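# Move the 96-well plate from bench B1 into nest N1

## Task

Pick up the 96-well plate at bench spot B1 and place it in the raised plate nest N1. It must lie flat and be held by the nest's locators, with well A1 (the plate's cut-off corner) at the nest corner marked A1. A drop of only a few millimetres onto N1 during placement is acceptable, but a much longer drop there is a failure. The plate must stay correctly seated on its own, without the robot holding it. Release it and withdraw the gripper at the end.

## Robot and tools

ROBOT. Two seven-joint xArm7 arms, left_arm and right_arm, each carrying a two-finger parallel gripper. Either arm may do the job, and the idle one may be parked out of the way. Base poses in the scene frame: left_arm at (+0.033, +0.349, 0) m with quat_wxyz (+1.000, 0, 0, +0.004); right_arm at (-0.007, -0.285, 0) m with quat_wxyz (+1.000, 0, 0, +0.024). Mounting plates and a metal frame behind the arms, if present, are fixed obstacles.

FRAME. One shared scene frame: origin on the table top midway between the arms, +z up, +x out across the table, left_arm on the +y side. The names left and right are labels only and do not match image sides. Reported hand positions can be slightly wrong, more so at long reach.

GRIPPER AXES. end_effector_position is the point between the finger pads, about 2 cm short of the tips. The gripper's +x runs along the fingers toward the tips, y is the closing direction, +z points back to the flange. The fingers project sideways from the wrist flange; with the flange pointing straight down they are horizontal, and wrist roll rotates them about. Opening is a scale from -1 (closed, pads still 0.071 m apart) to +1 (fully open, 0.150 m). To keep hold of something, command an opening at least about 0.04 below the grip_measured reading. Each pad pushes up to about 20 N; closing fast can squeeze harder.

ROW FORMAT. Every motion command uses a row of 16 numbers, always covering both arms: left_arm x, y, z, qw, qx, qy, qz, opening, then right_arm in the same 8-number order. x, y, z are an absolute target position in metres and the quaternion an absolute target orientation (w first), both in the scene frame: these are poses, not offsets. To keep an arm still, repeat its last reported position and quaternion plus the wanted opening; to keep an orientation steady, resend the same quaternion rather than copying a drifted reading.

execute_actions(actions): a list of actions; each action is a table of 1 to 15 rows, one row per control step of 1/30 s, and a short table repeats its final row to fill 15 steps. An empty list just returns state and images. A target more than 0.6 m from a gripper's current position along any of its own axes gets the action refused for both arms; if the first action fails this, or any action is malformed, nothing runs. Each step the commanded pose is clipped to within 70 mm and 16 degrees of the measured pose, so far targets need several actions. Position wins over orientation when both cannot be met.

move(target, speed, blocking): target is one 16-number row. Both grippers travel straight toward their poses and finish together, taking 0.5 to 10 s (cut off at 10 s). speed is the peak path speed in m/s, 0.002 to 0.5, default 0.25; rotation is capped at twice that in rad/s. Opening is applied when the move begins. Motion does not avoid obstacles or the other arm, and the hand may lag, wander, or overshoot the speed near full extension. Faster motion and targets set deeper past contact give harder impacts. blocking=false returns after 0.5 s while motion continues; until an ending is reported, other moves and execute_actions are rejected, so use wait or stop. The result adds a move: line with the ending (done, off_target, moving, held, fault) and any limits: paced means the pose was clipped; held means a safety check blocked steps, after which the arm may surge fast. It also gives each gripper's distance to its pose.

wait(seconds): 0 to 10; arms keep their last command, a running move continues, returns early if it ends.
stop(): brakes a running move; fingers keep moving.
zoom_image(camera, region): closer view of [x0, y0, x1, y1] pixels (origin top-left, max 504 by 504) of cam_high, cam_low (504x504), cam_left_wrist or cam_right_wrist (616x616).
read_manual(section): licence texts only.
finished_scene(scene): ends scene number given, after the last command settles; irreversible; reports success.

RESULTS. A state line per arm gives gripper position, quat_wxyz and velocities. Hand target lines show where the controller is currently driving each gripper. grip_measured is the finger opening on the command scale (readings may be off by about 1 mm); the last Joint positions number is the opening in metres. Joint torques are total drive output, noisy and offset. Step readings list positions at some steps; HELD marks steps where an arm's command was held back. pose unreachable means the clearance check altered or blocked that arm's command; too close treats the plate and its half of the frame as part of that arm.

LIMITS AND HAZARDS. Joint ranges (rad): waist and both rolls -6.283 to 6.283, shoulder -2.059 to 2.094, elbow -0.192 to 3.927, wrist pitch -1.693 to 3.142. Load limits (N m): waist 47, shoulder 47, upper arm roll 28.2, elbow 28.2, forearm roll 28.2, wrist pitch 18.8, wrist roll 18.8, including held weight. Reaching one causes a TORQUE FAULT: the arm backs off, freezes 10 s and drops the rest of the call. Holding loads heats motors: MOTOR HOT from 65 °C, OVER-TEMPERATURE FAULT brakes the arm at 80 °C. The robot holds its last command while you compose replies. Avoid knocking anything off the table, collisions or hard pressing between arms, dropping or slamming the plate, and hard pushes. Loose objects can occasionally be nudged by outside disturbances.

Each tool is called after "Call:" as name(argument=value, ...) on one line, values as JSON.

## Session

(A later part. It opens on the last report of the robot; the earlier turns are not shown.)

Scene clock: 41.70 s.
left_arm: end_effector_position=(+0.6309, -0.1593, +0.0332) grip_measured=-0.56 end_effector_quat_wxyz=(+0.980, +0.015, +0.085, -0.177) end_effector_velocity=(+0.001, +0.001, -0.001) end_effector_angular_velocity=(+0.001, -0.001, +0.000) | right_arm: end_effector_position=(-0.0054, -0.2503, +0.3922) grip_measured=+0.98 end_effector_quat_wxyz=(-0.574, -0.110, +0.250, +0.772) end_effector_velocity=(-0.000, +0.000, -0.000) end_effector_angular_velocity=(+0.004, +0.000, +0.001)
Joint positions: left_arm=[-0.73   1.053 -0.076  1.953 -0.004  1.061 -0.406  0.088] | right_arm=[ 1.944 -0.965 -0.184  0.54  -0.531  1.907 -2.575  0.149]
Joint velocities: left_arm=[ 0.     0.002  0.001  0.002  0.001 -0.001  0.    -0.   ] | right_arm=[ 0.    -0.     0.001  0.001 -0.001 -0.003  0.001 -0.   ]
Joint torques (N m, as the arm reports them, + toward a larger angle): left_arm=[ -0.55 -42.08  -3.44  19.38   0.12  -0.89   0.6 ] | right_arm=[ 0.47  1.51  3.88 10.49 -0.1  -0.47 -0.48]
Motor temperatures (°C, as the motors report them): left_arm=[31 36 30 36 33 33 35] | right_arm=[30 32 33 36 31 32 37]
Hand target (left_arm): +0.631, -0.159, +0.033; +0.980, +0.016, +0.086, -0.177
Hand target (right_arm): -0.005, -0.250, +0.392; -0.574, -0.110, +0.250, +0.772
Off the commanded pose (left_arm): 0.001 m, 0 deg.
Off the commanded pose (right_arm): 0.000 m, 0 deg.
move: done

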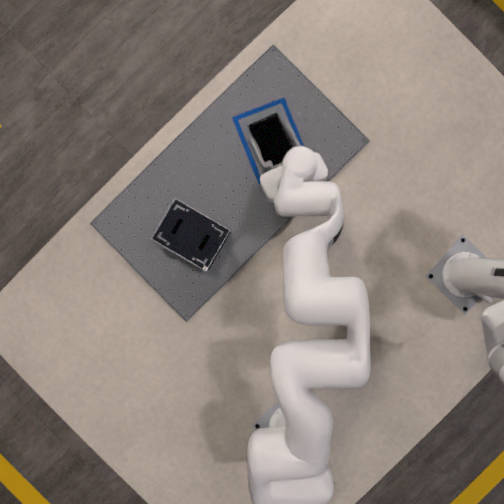

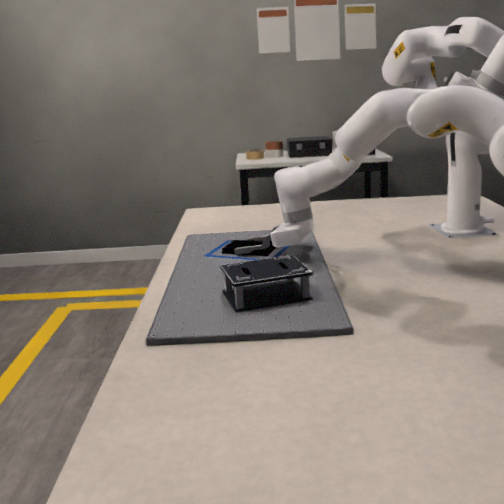

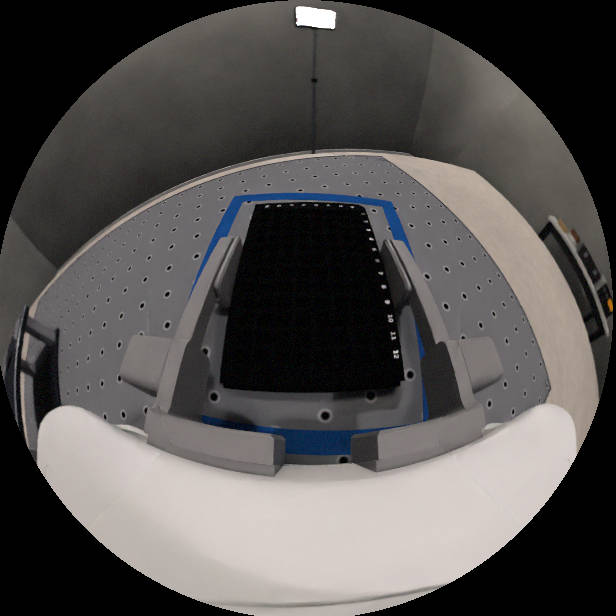

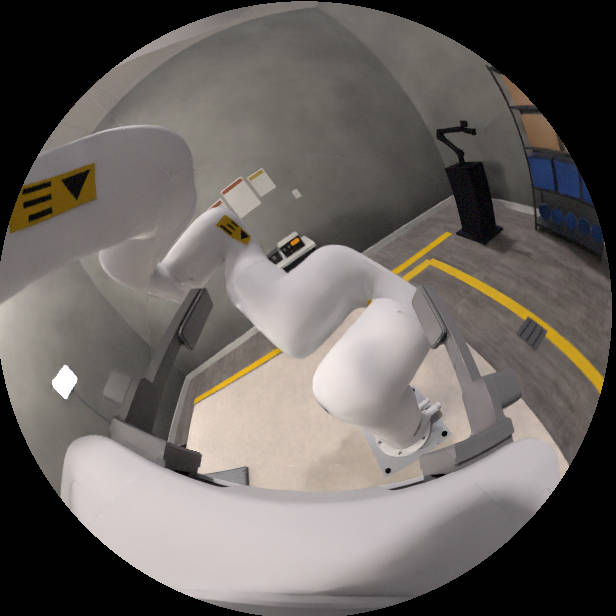

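Call:
execute_actions(actions=[])

Call:
zoom_image(camera="cam_left_wrist", region=[190, 220, 270, 330])

Call:
zoom_image(camera="cam_left_wrist", region=[355, 220, 435, 330])

Scene clock: 42.27 s.
left_arm: end_effector_position=(+0.6308, -0.1593, +0.0329) grip_measured=-0.56 end_effector_quat_wxyz=(+0.980, +0.015, +0.085, -0.177) end_effector_velocity=(-0.001, +0.000, -0.001) end_effector_angular_velocity=(+0.001, +0.002, +0.001) | right_arm: end_effector_position=(-0.0054, -0.2503, +0.3922) grip_measured=+0.98 end_effector_quat_wxyz=(-0.574, -0.110, +0.250, +0.772) end_effector_velocity=(+0.000, +0.000, +0.000) end_effector_angular_velocity=(+0.001, -0.000, +0.001)
Joint positions: left_arm=[-0.73   1.053 -0.076  1.953 -0.004  1.061 -0.406  0.088] | right_arm=[ 1.944 -0.965 -0.184  0.54  -0.531  1.907 -2.575  0.149]
Joint velocities: left_arm=[ 0.     0.001 -0.001 -0.001 -0.001  0.    -0.    -0.   ] | right_arm=[ 0.001  0.    -0.001  0.001 -0.002 -0.    -0.     0.   ]
Joint torques (N m, as the arm reports them, + toward a larger angle): left_arm=[ -0.93 -40.57  -3.46  18.37  -0.02  -0.71   0.56] | right_arm=[ 0.58  1.61  3.82 10.42 -0.01 -0.45 -0.53]
Motor temperatures (°C, as the motors report them): left_arm=[31 36 30 36 33 33 35] | right_arm=[30 32 33 36 31 32 37]
Hand target (left_arm): +0.631, -0.159, +0.033; +0.980, +0.016, +0.086, -0.177
Hand target (right_arm): -0.005, -0.250, +0.392; -0.574, -0.110, +0.250, +0.772
Off the commanded pose (left_arm): 0.000 m, 0 deg.
Off the commanded pose (right_arm): 0.000 m, 0 deg.

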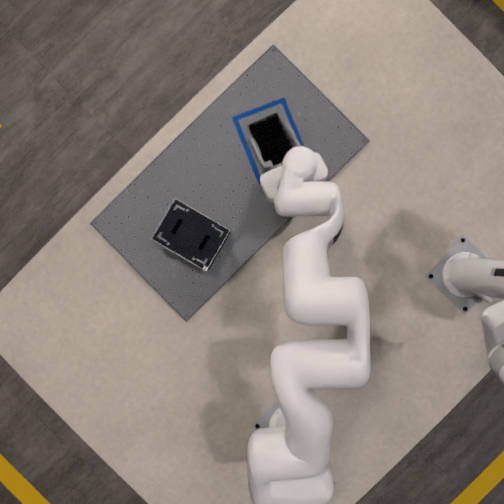

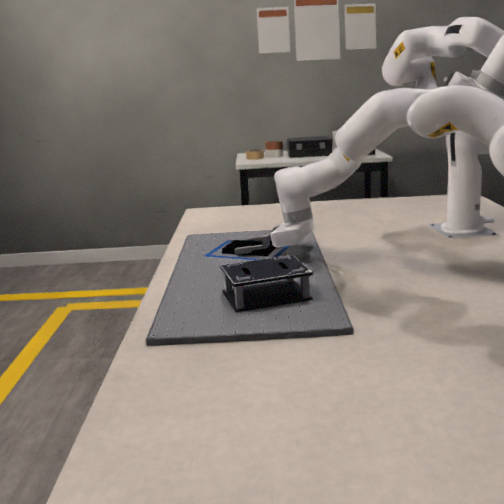

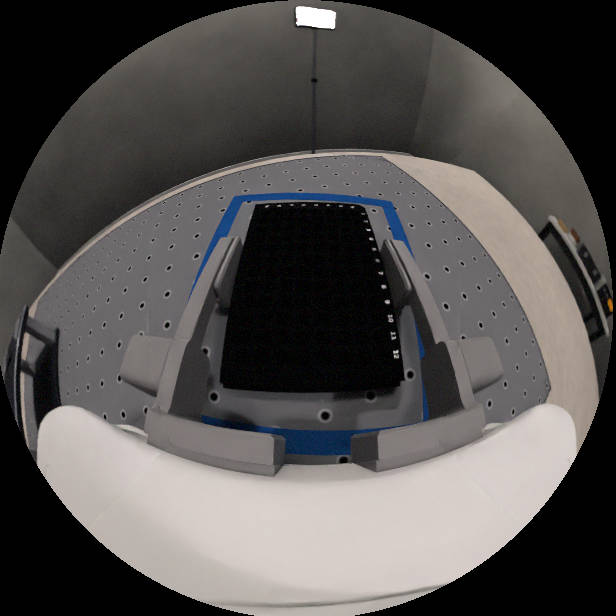

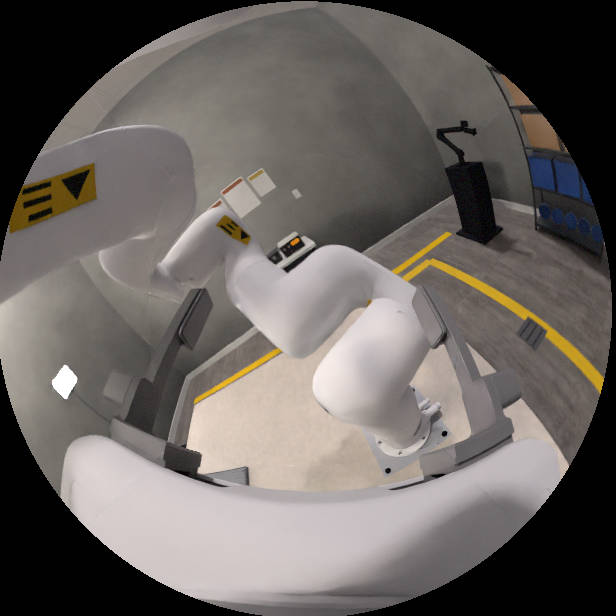

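Region (190, 220, 270, 330) of cam_left_wrist's 616x616 image, scaled by 4.582, with more detail than that image has; it fills the left 367 columns of this view, and the rest is white.

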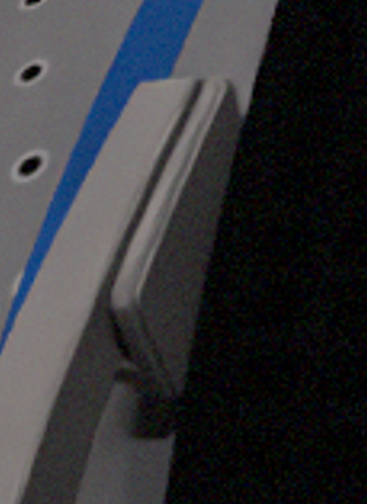

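Region (355, 220, 435, 330) of cam_left_wrist's 616x616 image, scaled by 4.582, with more detail than that image has; it fills the left 367 columns of this view, and the rest is white.

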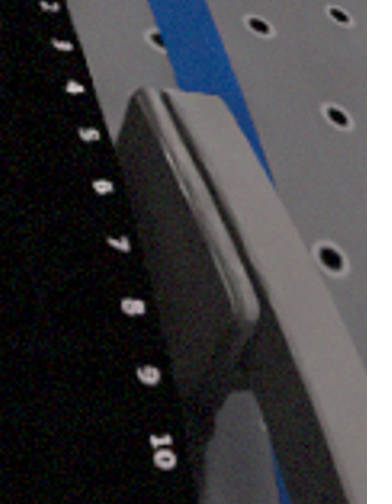

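Call:
execute_actions(actions=[[[0.6306,-0.1592,0.0335,0.98029,0.01551,0.08577,-0.17726,-0.56,-0.0054,-0.2503,0.3922,-0.574,-0.110,0.250,0.772,1.0],[0.6306,-0.1592,0.0340,0.98029,0.01551,0.08577,-0.17726,-0.56,-0.0054,-0.2503,0.3922,-0.574,-0.110,0.250,0.772,1.0],[0.6306,-0.1592,0.0346,0.98029,0.01551,0.08577,-0.17726,-0.56,-0.0054,-0.2503,0.3922,-0.574,-0.110,0.250,0.772,1.0],[0.6306,-0.1592,0.0352,0.98029,0.01551,0.08577,-0.17726,-0.56,-0.0054,-0.2503,0.3922,-0.574,-0.110,0.250,0.772,1.0],[0.6306,-0.1592,0.0358,0.98029,0.01551,0.08577,-0.17726,-0.56,-0.0054,-0.2503,0.3922,-0.574,-0.110,0.250,0.772,1.0],[0.6306,-0.1592,0.0364,0.98029,0.01551,0.08577,-0.17726,-0.56,-0.0054,-0.2503,0.3922,-0.574,-0.110,0.250,0.772,1.0],[0.6306,-0.1592,0.0369,0.98029,0.01551,0.08577,-0.17726,-0.56,-0.0054,-0.2503,0.3922,-0.574,-0.110,0.250,0.772,1.0],[0.6306,-0.1592,0.0373,0.98029,0.01551,0.08577,-0.17726,-0.56,-0.0054,-0.2503,0.3922,-0.574,-0.110,0.250,0.772,1.0],[0.6306,-0.1592,0.0375,0.98029,0.01551,0.08577,-0.17726,-0.56,-0.0054,-0.2503,0.3922,-0.574,-0.110,0.250,0.772,1.0]],[[0.6306,-0.1592,0.0375,0.98029,0.01551,0.08577,-0.17726,-0.575,-0.0054,-0.2503,0.3922,-0.574,-0.110,0.250,0.772,1.0],[0.6306,-0.1592,0.0375,0.98029,0.01551,0.08577,-0.17726,-0.59,-0.0054,-0.2503,0.3922,-0.574,-0.110,0.250,0.772,1.0],[0.6306,-0.1592,0.0375,0.98029,0.01551,0.08577,-0.17726,-0.605,-0.0054,-0.2503,0.3922,-0.574,-0.110,0.250,0.772,1.0],[0.6306,-0.1592,0.0375,0.98029,0.01551,0.08577,-0.17726,-0.62,-0.0054,-0.2503,0.3922,-0.574,-0.110,0.250,0.772,1.0],[0.6306,-0.1592,0.0375,0.98029,0.01551,0.08577,-0.17726,-0.635,-0.0054,-0.2503,0.3922,-0.574,-0.110,0.250,0.772,1.0],[0.6306,-0.1592,0.0375,0.98029,0.01551,0.08577,-0.17726,-0.65,-0.0054,-0.2503,0.3922,-0.574,-0.110,0.250,0.772,1.0],[0.6306,-0.1592,0.0375,0.98029,0.01551,0.08577,-0.17726,-0.665,-0.0054,-0.2503,0.3922,-0.574,-0.110,0.250,0.772,1.0],[0.6306,-0.1592,0.0375,0.98029,0.01551,0.08577,-0.17726,-0.68,-0.0054,-0.2503,0.3922,-0.574,-0.110,0.250,0.772,1.0],[0.6306,-0.1592,0.0375,0.98029,0.01551,0.08577,-0.17726,-0.695,-0.0054,-0.2503,0.3922,-0.574,-0.110,0.250,0.772,1.0],[0.6306,-0.1592,0.0375,0.98029,0.01551,0.08577,-0.17726,-0.71,-0.0054,-0.2503,0.3922,-0.574,-0.110,0.250,0.772,1.0],[0.6306,-0.1592,0.0375,0.98029,0.01551,0.08577,-0.17726,-0.725,-0.0054,-0.2503,0.3922,-0.574,-0.110,0.250,0.772,1.0],[0.6306,-0.1592,0.0375,0.98029,0.01551,0.08577,-0.17726,-0.74,-0.0054,-0.2503,0.3922,-0.574,-0.110,0.250,0.772,1.0],[0.6306,-0.1592,0.0375,0.98029,0.01551,0.08577,-0.17726,-0.755,-0.0054,-0.2503,0.3922,-0.574,-0.110,0.250,0.772,1.0],[0.6306,-0.1592,0.0375,0.98029,0.01551,0.08577,-0.17726,-0.77,-0.0054,-0.2503,0.3922,-0.574,-0.110,0.250,0.772,1.0],[0.6306,-0.1592,0.0375,0.98029,0.01551,0.08577,-0.17726,-0.78,-0.0054,-0.2503,0.3922,-0.574,-0.110,0.250,0.772,1.0]]])

Call:
zoom_image(camera="cam_left_wrist", region=[180, 190, 440, 410])

Call:
zoom_image(camera="cam_low", region=[210, 220, 300, 270])

Scene clock: 45.93 s.
left_arm: end_effector_position=(+0.6305, -0.1592, +0.0373) grip_measured=-0.71 end_effector_quat_wxyz=(+0.980, +0.016, +0.086, -0.177) end_effector_velocity=(+0.001, -0.000, +0.001) end_effector_angular_velocity=(-0.002, -0.002, +0.000) | right_arm: end_effector_position=(-0.0054, -0.2503, +0.3922) grip_measured=+0.98 end_effector_quat_wxyz=(-0.574, -0.110, +0.250, +0.772) end_effector_velocity=(-0.000, +0.000, -0.000) end_effector_angular_velocity=(+0.002, +0.001, +0.000)
Joint positions: left_arm=[-0.73   1.043 -0.076  1.949 -0.004  1.068 -0.407  0.083] | right_arm=[ 1.944 -0.965 -0.184  0.54  -0.531  1.907 -2.575  0.149]
Joint velocities: left_arm=[ 0.001 -0.001  0.     0.001 -0.    -0.     0.001 -0.   ] | right_arm=[ 0.    -0.001  0.001  0.     0.    -0.001  0.     0.   ]
Joint torques (N m, as the arm reports them, + toward a larger angle): left_arm=[ -0.17 -43.97  -3.23  20.76   0.11  -1.24   0.55] | right_arm=[ 0.59  1.43  3.91 10.45  0.02 -0.5  -0.56]
Motor temperatures (°C, as the motors report them): left_arm=[31 36 30 36 33 33 35] | right_arm=[30 32 33 36 31 32 37]
Hand target (left_arm): +0.631, -0.159, +0.038; +0.980, +0.016, +0.086, -0.177
Hand target (right_arm): -0.005, -0.250, +0.392; -0.574, -0.110, +0.250, +0.772
Off the commanded pose (left_arm): 0.000 m, 0 deg.
Off the commanded pose (right_arm): 0.000 m, 0 deg.
Step readings (end_effector_position; steps 1 to 15: 1st action; 16 to 30: 2nd action):
0: left_arm (+0.6306, -0.1592, +0.0326) | right_arm (-0.0054, -0.2503, +0.3922)
1: left_arm (+0.6306, -0.1592, +0.0326) | right_arm (-0.0054, -0.2503, +0.3922)
2: left_arm (+0.6306, -0.1592, +0.0326) | right_arm (-0.0054, -0.2503, +0.3922)
4: left_arm (+0.6305, -0.1591, +0.0328) | right_arm (-0.0054, -0.2503, +0.3922)
8: left_arm (+0.6298, -0.1588, +0.0333) | right_arm (-0.0054, -0.2503, +0.3922)
15: left_arm (+0.6297, -0.1588, +0.0354) | right_arm (-0.0054, -0.2503, +0.3922)
16: left_arm (+0.6299, -0.1589, +0.0359) | right_arm (-0.0054, -0.2503, +0.3922)
17: left_arm (+0.6301, -0.1590, +0.0363) | right_arm (-0.0054, -0.2503, +0.3922)
19: left_arm (+0.6303, -0.1591, +0.0369) | right_arm (-0.0054, -0.2503, +0.3922)
23: left_arm (+0.6305, -0.1590, +0.0371) | right_arm (-0.0054, -0.2503, +0.3922)
30: end_effector_position above

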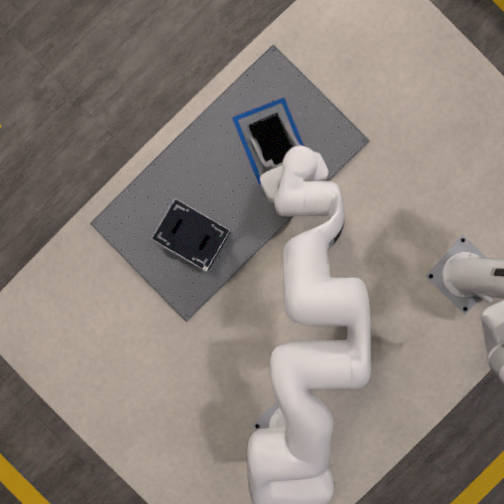

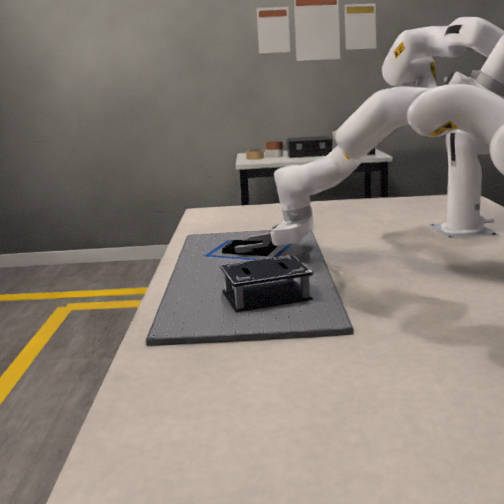

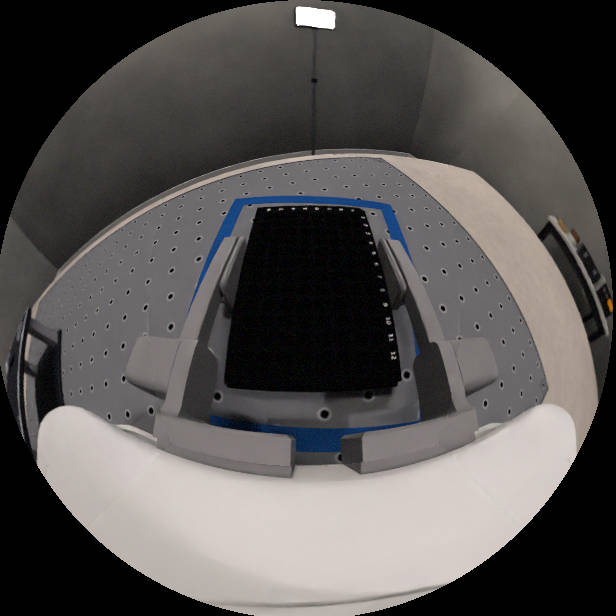

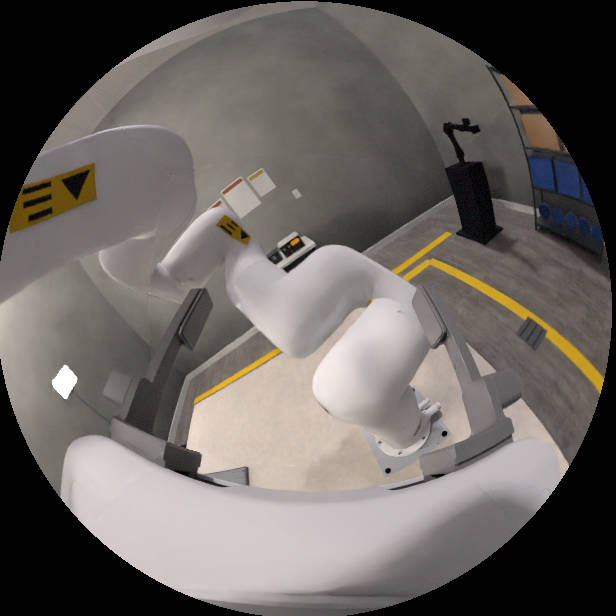

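Region (180, 190, 440, 410) of cam_left_wrist's 616x616 image, scaled by 1.938, with more detail than that image has; it fills the top 426 rows of this view, and the rest is white.

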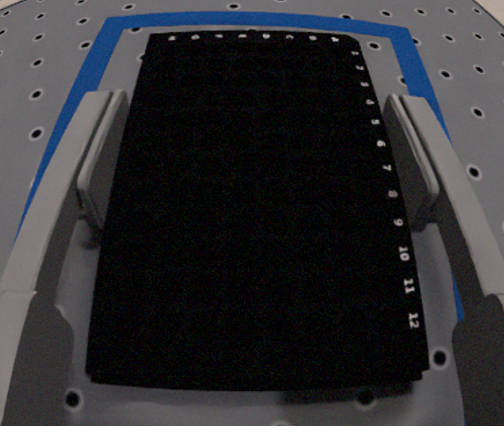

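Region (210, 220, 300, 270) of cam_low's 504x504 image, scaled by 5.600, with more detail than that image has.

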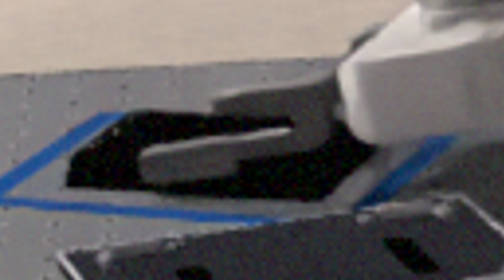

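Call:
move(target=[0.6306, -0.1592, 0.112, 0.98029, 0.01551, 0.08577, -0.17726, -0.78, -0.0054, -0.2503, 0.3922, -0.574, -0.110, 0.250, 0.772, 1.0], speed=0.2)

Scene clock: 51.33 s.
left_arm: end_effector_position=(+0.6301, -0.1588, +0.1106) grip_measured=-0.71 end_effector_quat_wxyz=(+0.980, +0.016, +0.087, -0.177) end_effector_velocity=(+0.000, -0.002, +0.009) end_effector_angular_velocity=(-0.007, -0.006, -0.002) | right_arm: end_effector_position=(-0.0054, -0.2503, +0.3922) grip_measured=+0.98 end_effector_quat_wxyz=(-0.574, -0.110, +0.250, +0.772) end_effector_velocity=(-0.000, -0.000, -0.000) end_effector_angular_velocity=(-0.002, -0.002, +0.001)
Joint positions: left_arm=[-0.727  0.913 -0.079  1.937 -0.008  1.186 -0.412  0.083] | right_arm=[ 1.944 -0.965 -0.184  0.54  -0.531  1.907 -2.575  0.149]
Joint velocities: left_arm=[-0.001 -0.011 -0.002  0.001 -0.     0.003  0.     0.   ] | right_arm=[ 0.001  0.001  0.001 -0.001  0.     0.001  0.    -0.   ]
Joint torques (N m, as the arm reports them, + toward a larger angle): left_arm=[ -0.19 -43.23  -3.24  21.58   0.08  -1.27   0.52] | right_arm=[ 0.32  1.62  3.84 10.51  0.04 -0.43 -0.57]
Motor temperatures (°C, as the motors report them): left_arm=[31 36 30 37 33 33 35] | right_arm=[30 32 33 36 31 32 37]
Hand target (left_arm): +0.630, -0.159, +0.112; +0.980, +0.015, +0.086, -0.177
Hand target (right_arm): -0.005, -0.250, +0.392; -0.574, -0.110, +0.250, +0.772
Off the commanded pose (left_arm): 0.001 m, 0 deg.
Off the commanded pose (right_arm): 0.000 m, 0 deg.
move: done

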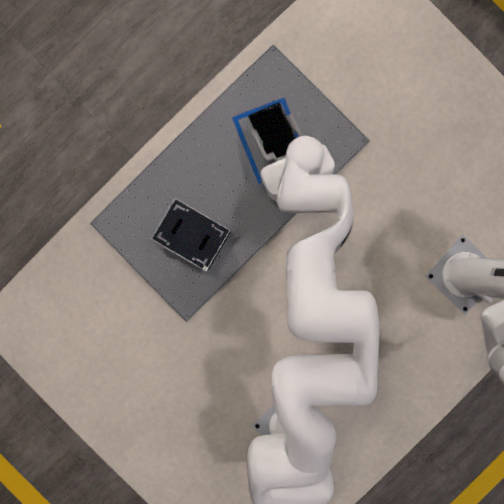

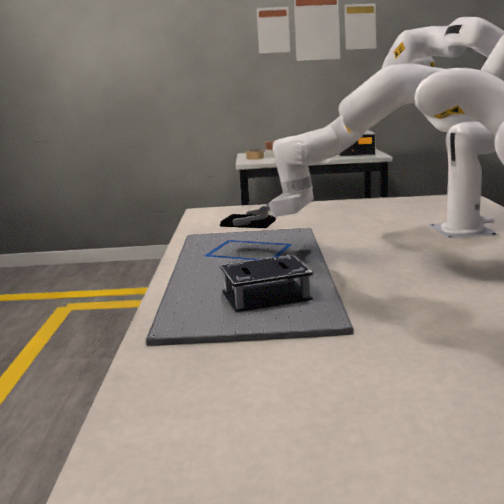

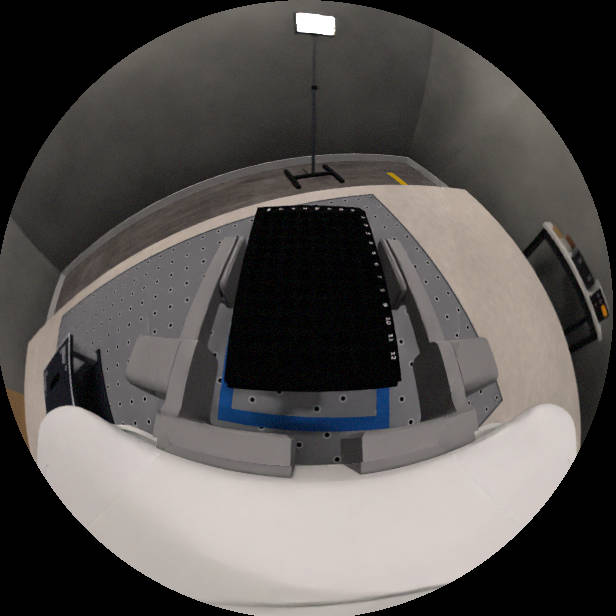

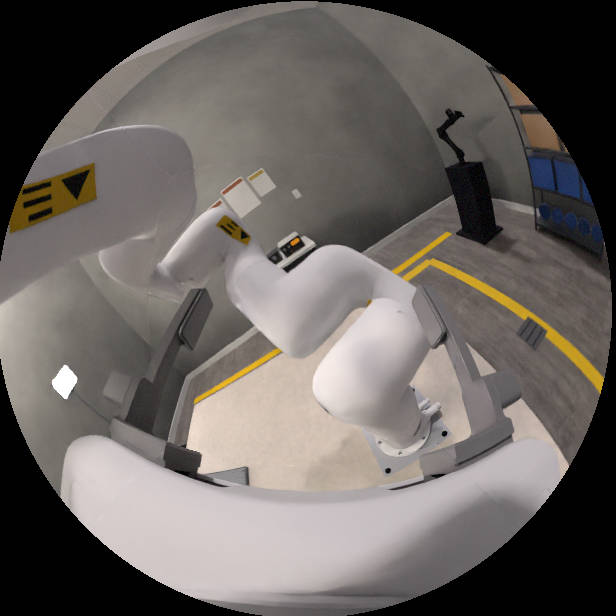

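Call:
move(target=[0.594, 0.1705, 0.124, 0.12917, 0.08642, 0.01130, -0.98778, -0.78, -0.0054, -0.2503, 0.3922, -0.574, -0.110, 0.250, 0.772, 1.0], speed=0.45)

Call:
zoom_image(camera="cam_left_wrist", region=[150, 160, 470, 460])

Call:
zoom_image(camera="cam_high", region=[140, 185, 245, 290])

Call:
zoom_image(camera="cam_low", region=[180, 210, 340, 320])

Scene clock: 55.17 s.
left_arm: end_effector_position=(+0.5931, +0.1713, +0.1221) grip_measured=-0.71 end_effector_quat_wxyz=(-0.129, -0.088, -0.013, +0.988) end_effector_velocity=(-0.001, +0.001, +0.000) end_effector_angular_velocity=(+0.001, +0.004, -0.010) | right_arm: end_effector_position=(-0.0054, -0.2503, +0.3922) grip_measured=+0.98 end_effector_quat_wxyz=(-0.574, -0.110, +0.250, +0.772) end_effector_velocity=(+0.000, +0.000, +0.000) end_effector_angular_velocity=(+0.002, -0.000, +0.001)
Joint positions: left_arm=[-0.055  1.053 -0.298  2.124  0.413  0.966  2.487  0.083] | right_arm=[ 1.944 -0.965 -0.184  0.54  -0.531  1.907 -2.575  0.149]
Joint velocities: left_arm=[-0.001  0.003 -0.002  0.006 -0.     0.006  0.011  0.   ] | right_arm=[ 0.     0.     0.     0.001 -0.001 -0.001  0.     0.   ]
Joint torques (N m, as the arm reports them, + toward a larger angle): left_arm=[ -0.32 -44.48  -7.22  21.15  -0.01  -1.26   0.47] | right_arm=[ 0.48  1.43  3.89 10.43  0.07 -0.4  -0.55]
Motor temperatures (°C, as the motors report them): left_arm=[31 36 30 37 33 33 35] | right_arm=[30 32 33 36 31 32 37]
Hand target (left_arm): +0.593, +0.171, +0.122; -0.129, -0.088, -0.013, +0.988
Hand target (right_arm): -0.005, -0.250, +0.392; -0.574, -0.110, +0.250, +0.772
Off the commanded pose (left_arm): 0.002 m, 0 deg.
Off the commanded pose (right_arm): 0.000 m, 0 deg.
move: done

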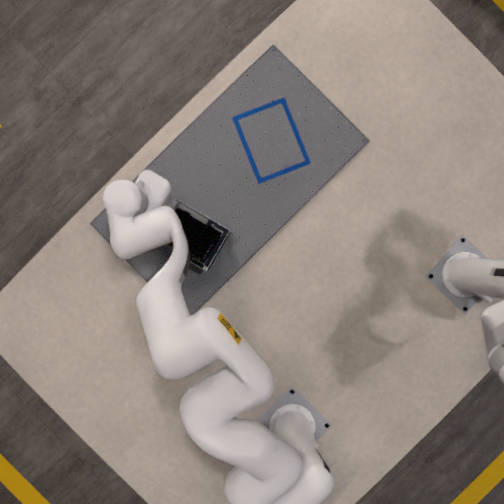

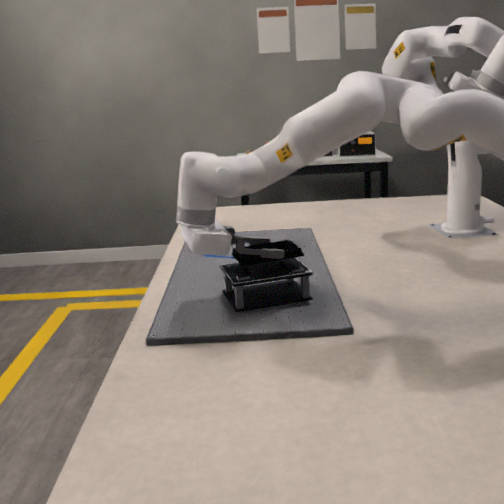

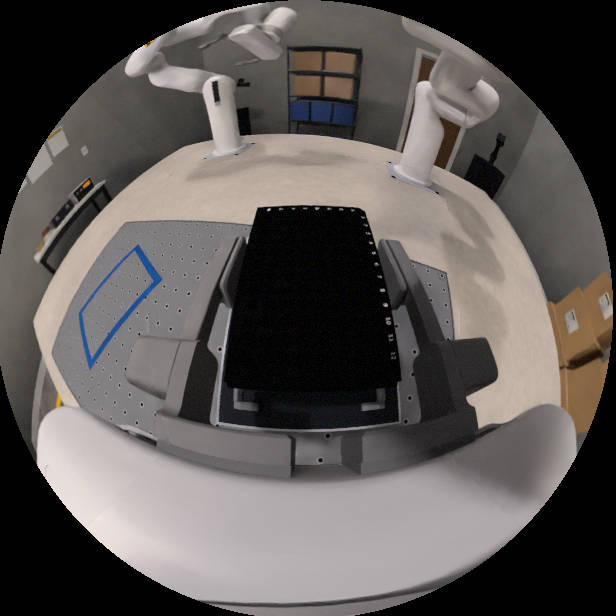

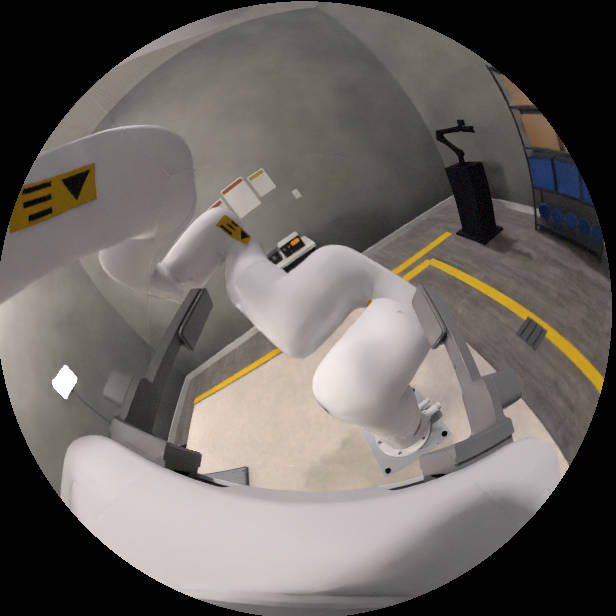

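Region (150, 160, 470, 460) of cam_left_wrist's 616x616 image, scaled by 1.575, with more detail than that image has; it fills the top 472 rows of this view, and the rest is white.

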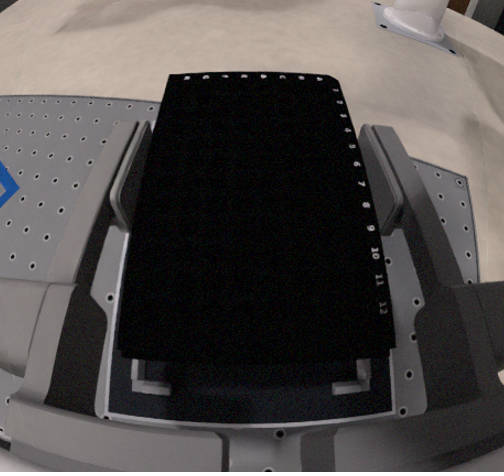

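Region (140, 185, 245, 290) of cam_high's 504x504 image, scaled by 4.800, with more detail than that image has.

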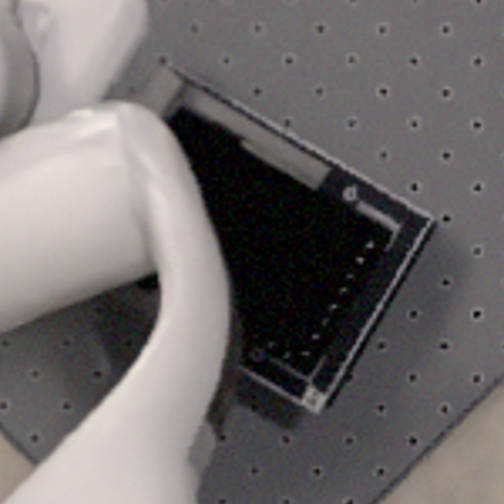

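Region (180, 210, 340, 320) of cam_low's 504x504 image, scaled by 3.150, with more detail than that image has; it fills the top 346 rows of this view, and the rest is white.

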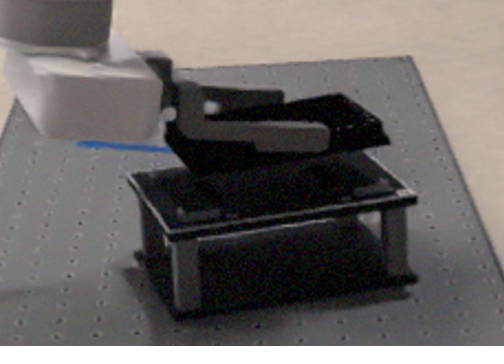

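Call:
zoom_image(camera="cam_high", region=[185, 222, 237, 274])

Call:
zoom_image(camera="cam_left_wrist", region=[205, 350, 415, 445])

Call:
zoom_image(camera="cam_low", region=[215, 230, 320, 295])

Region (185, 222, 237, 274) of cam_high's 504x504 image, scaled by 9.692, with more detail than that image has.

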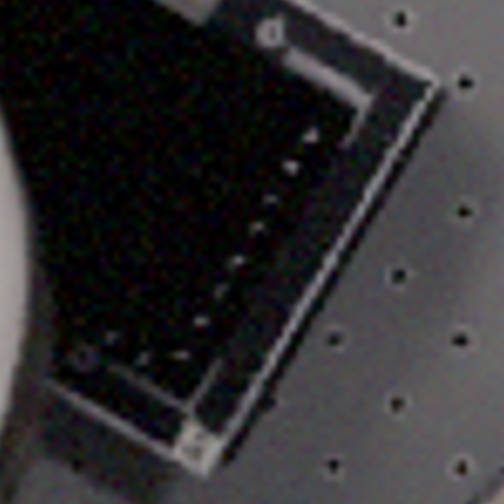

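Region (205, 350, 415, 445) of cam_left_wrist's 616x616 image, scaled by 2.400, with more detail than that image has; it fills the top 228 rows of this view, and the rest is white.

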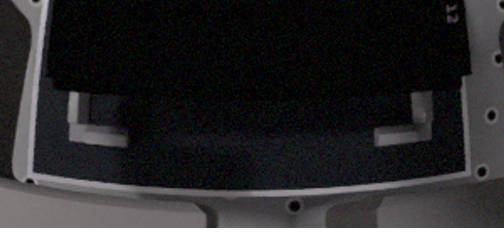

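Region (215, 230, 320, 295) of cam_low's 504x504 image, scaled by 4.800, with more detail than that image has; it fills the top 312 rows of this view, and the rest is white.

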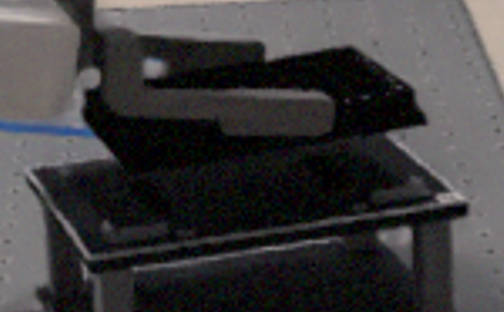

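Call:
move(target=[0.5989, 0.1720, 0.108, 0.12902, 0.09848, 0.01288, -0.98666, -0.78, -0.0054, -0.2503, 0.3922, -0.574, -0.110, 0.250, 0.772, 1.0], speed=0.06)

Call:
zoom_image(camera="cam_high", region=[185, 222, 237, 274])

Call:
zoom_image(camera="cam_left_wrist", region=[195, 340, 425, 445])

Call:
zoom_image(camera="cam_low", region=[215, 230, 320, 295])

Scene clock: 59.77 s.
left_arm: end_effector_position=(+0.5989, +0.1720, +0.1083) grip_measured=-0.71 end_effector_quat_wxyz=(-0.129, -0.098, -0.013, +0.987) end_effector_velocity=(+0.002, +0.001, +0.000) end_effector_angular_velocity=(-0.000, -0.007, +0.005) | right_arm: end_effector_position=(-0.0054, -0.2503, +0.3922) grip_measured=+0.98 end_effector_quat_wxyz=(-0.574, -0.110, +0.250, +0.772) end_effector_velocity=(-0.000, -0.000, -0.000) end_effector_angular_velocity=(-0.000, -0.000, -0.001)
Joint positions: left_arm=[-0.061  1.084 -0.289  2.146  0.424  0.935  2.484  0.083] | right_arm=[ 1.944 -0.965 -0.184  0.54  -0.531  1.907 -2.575  0.149]
Joint velocities: left_arm=[ 0.001  0.002  0.001  0.006  0.001 -0.003 -0.002  0.   ] | right_arm=[-0.     0.     0.    -0.     0.     0.001  0.001  0.   ]
Joint torques (N m, as the arm reports them, + toward a larger angle): left_arm=[ -0.16 -44.69  -7.06  21.04   0.05  -1.23   0.48] | right_arm=[ 0.41  1.37  3.91 10.53  0.02 -0.46 -0.57]
Motor temperatures (°C, as the motors report them): left_arm=[31 36 30 37 33 33 35] | right_arm=[30 32 33 36 31 32 37]
Hand target (left_arm): +0.599, +0.172, +0.108; -0.129, -0.099, -0.013, +0.987
Hand target (right_arm): -0.005, -0.250, +0.392; -0.574, -0.110, +0.250, +0.772
Off the commanded pose (left_arm): 0.000 m, 0 deg.
Off the commanded pose (right_arm): 0.000 m, 0 deg.
move: done

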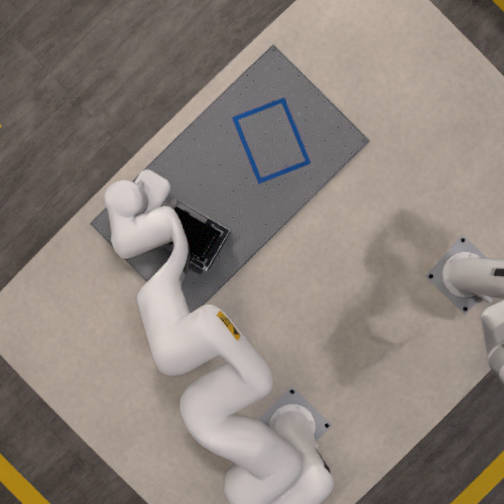

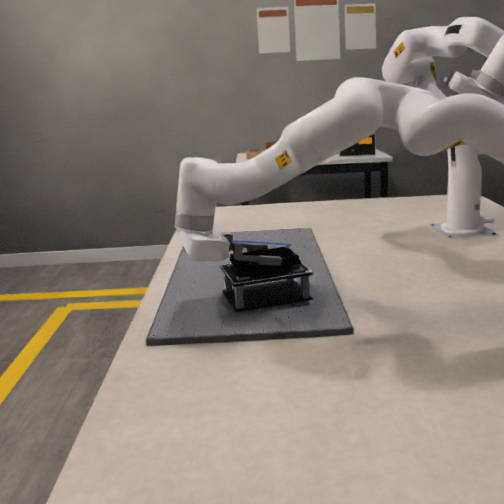

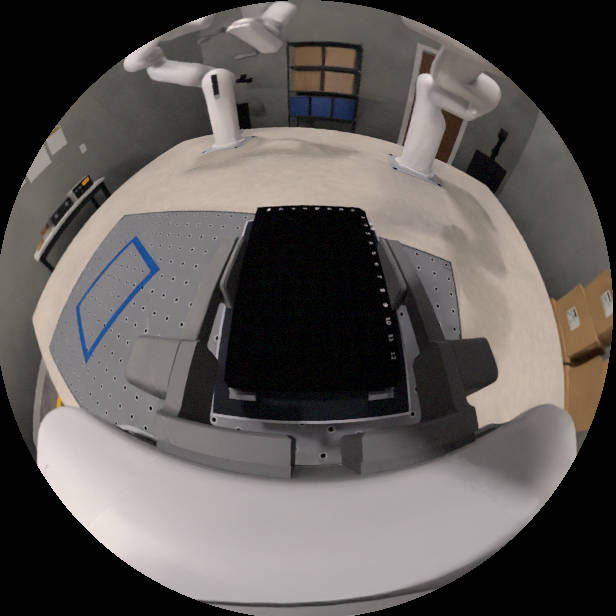

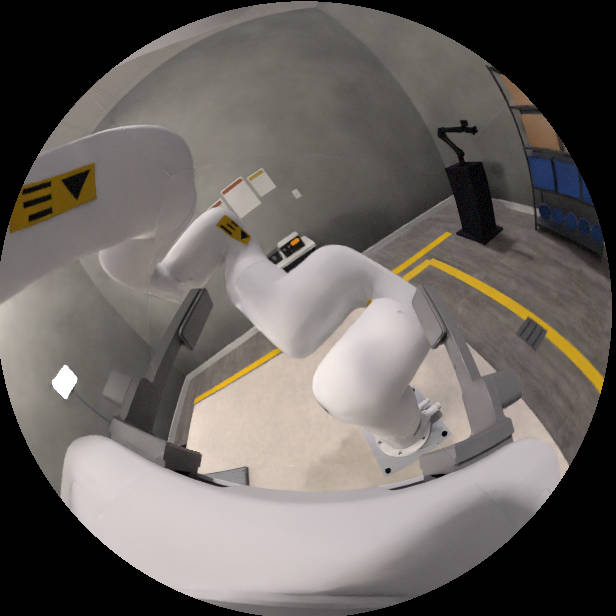

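Region (185, 222, 237, 274) of cam_high's 504x504 image, scaled by 9.692, with more detail than that image has.

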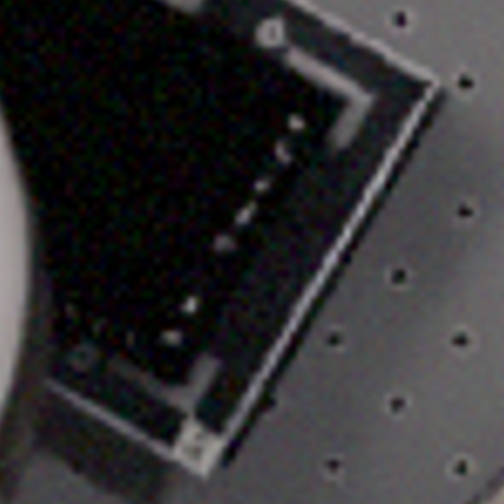

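Region (195, 340, 425, 445) of cam_left_wrist's 616x616 image, scaled by 2.191, with more detail than that image has; it fills the top 230 rows of this view, and the rest is white.

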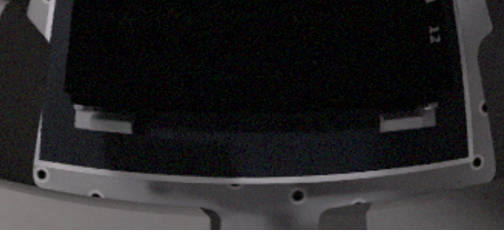

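Region (215, 230, 320, 295) of cam_low's 504x504 image, scaled by 4.800, with more detail than that image has; it fills the top 312 rows of this view, and the rest is white.

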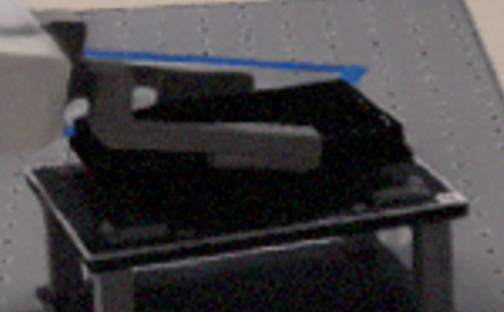

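Call:
zoom_image(camera="cam_left_wrist", region=[205, 365, 275, 415])

Call:
zoom_image(camera="cam_left_wrist", region=[350, 365, 420, 415])

Call:
zoom_image(camera="cam_left_wrist", region=[225, 195, 405, 265])

Call:
zoom_image(camera="cam_high", region=[165, 195, 235, 265])

Region (205, 365, 275, 415) of cam_left_wrist's 616x616 image, scaled by 7.200, with more detail than that image has; it fills the top 360 rows of this view, and the rest is white.

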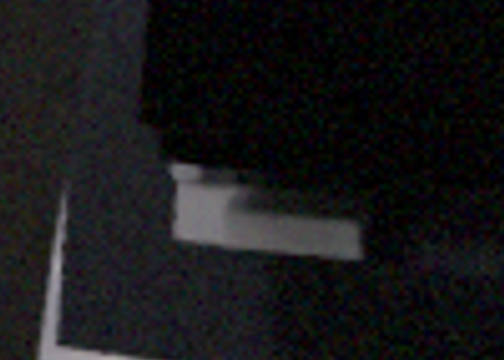

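Region (350, 365, 420, 415) of cam_left_wrist's 616x616 image, scaled by 7.200, with more detail than that image has; it fills the top 360 rows of this view, and the rest is white.

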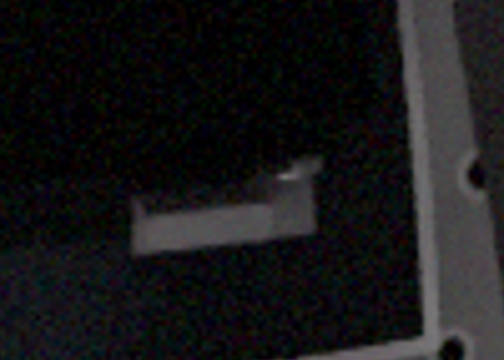

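Region (225, 195, 405, 265) of cam_left_wrist's 616x616 image, scaled by 2.800, with more detail than that image has.

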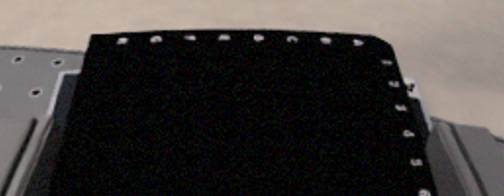

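Region (165, 195, 235, 265) of cam_high's 504x504 image, scaled by 7.200, with more detail than that image has.

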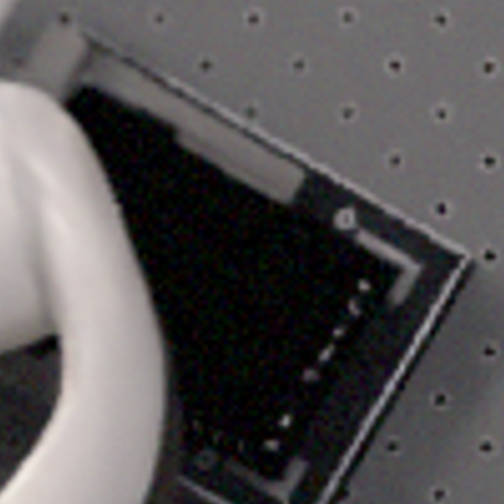

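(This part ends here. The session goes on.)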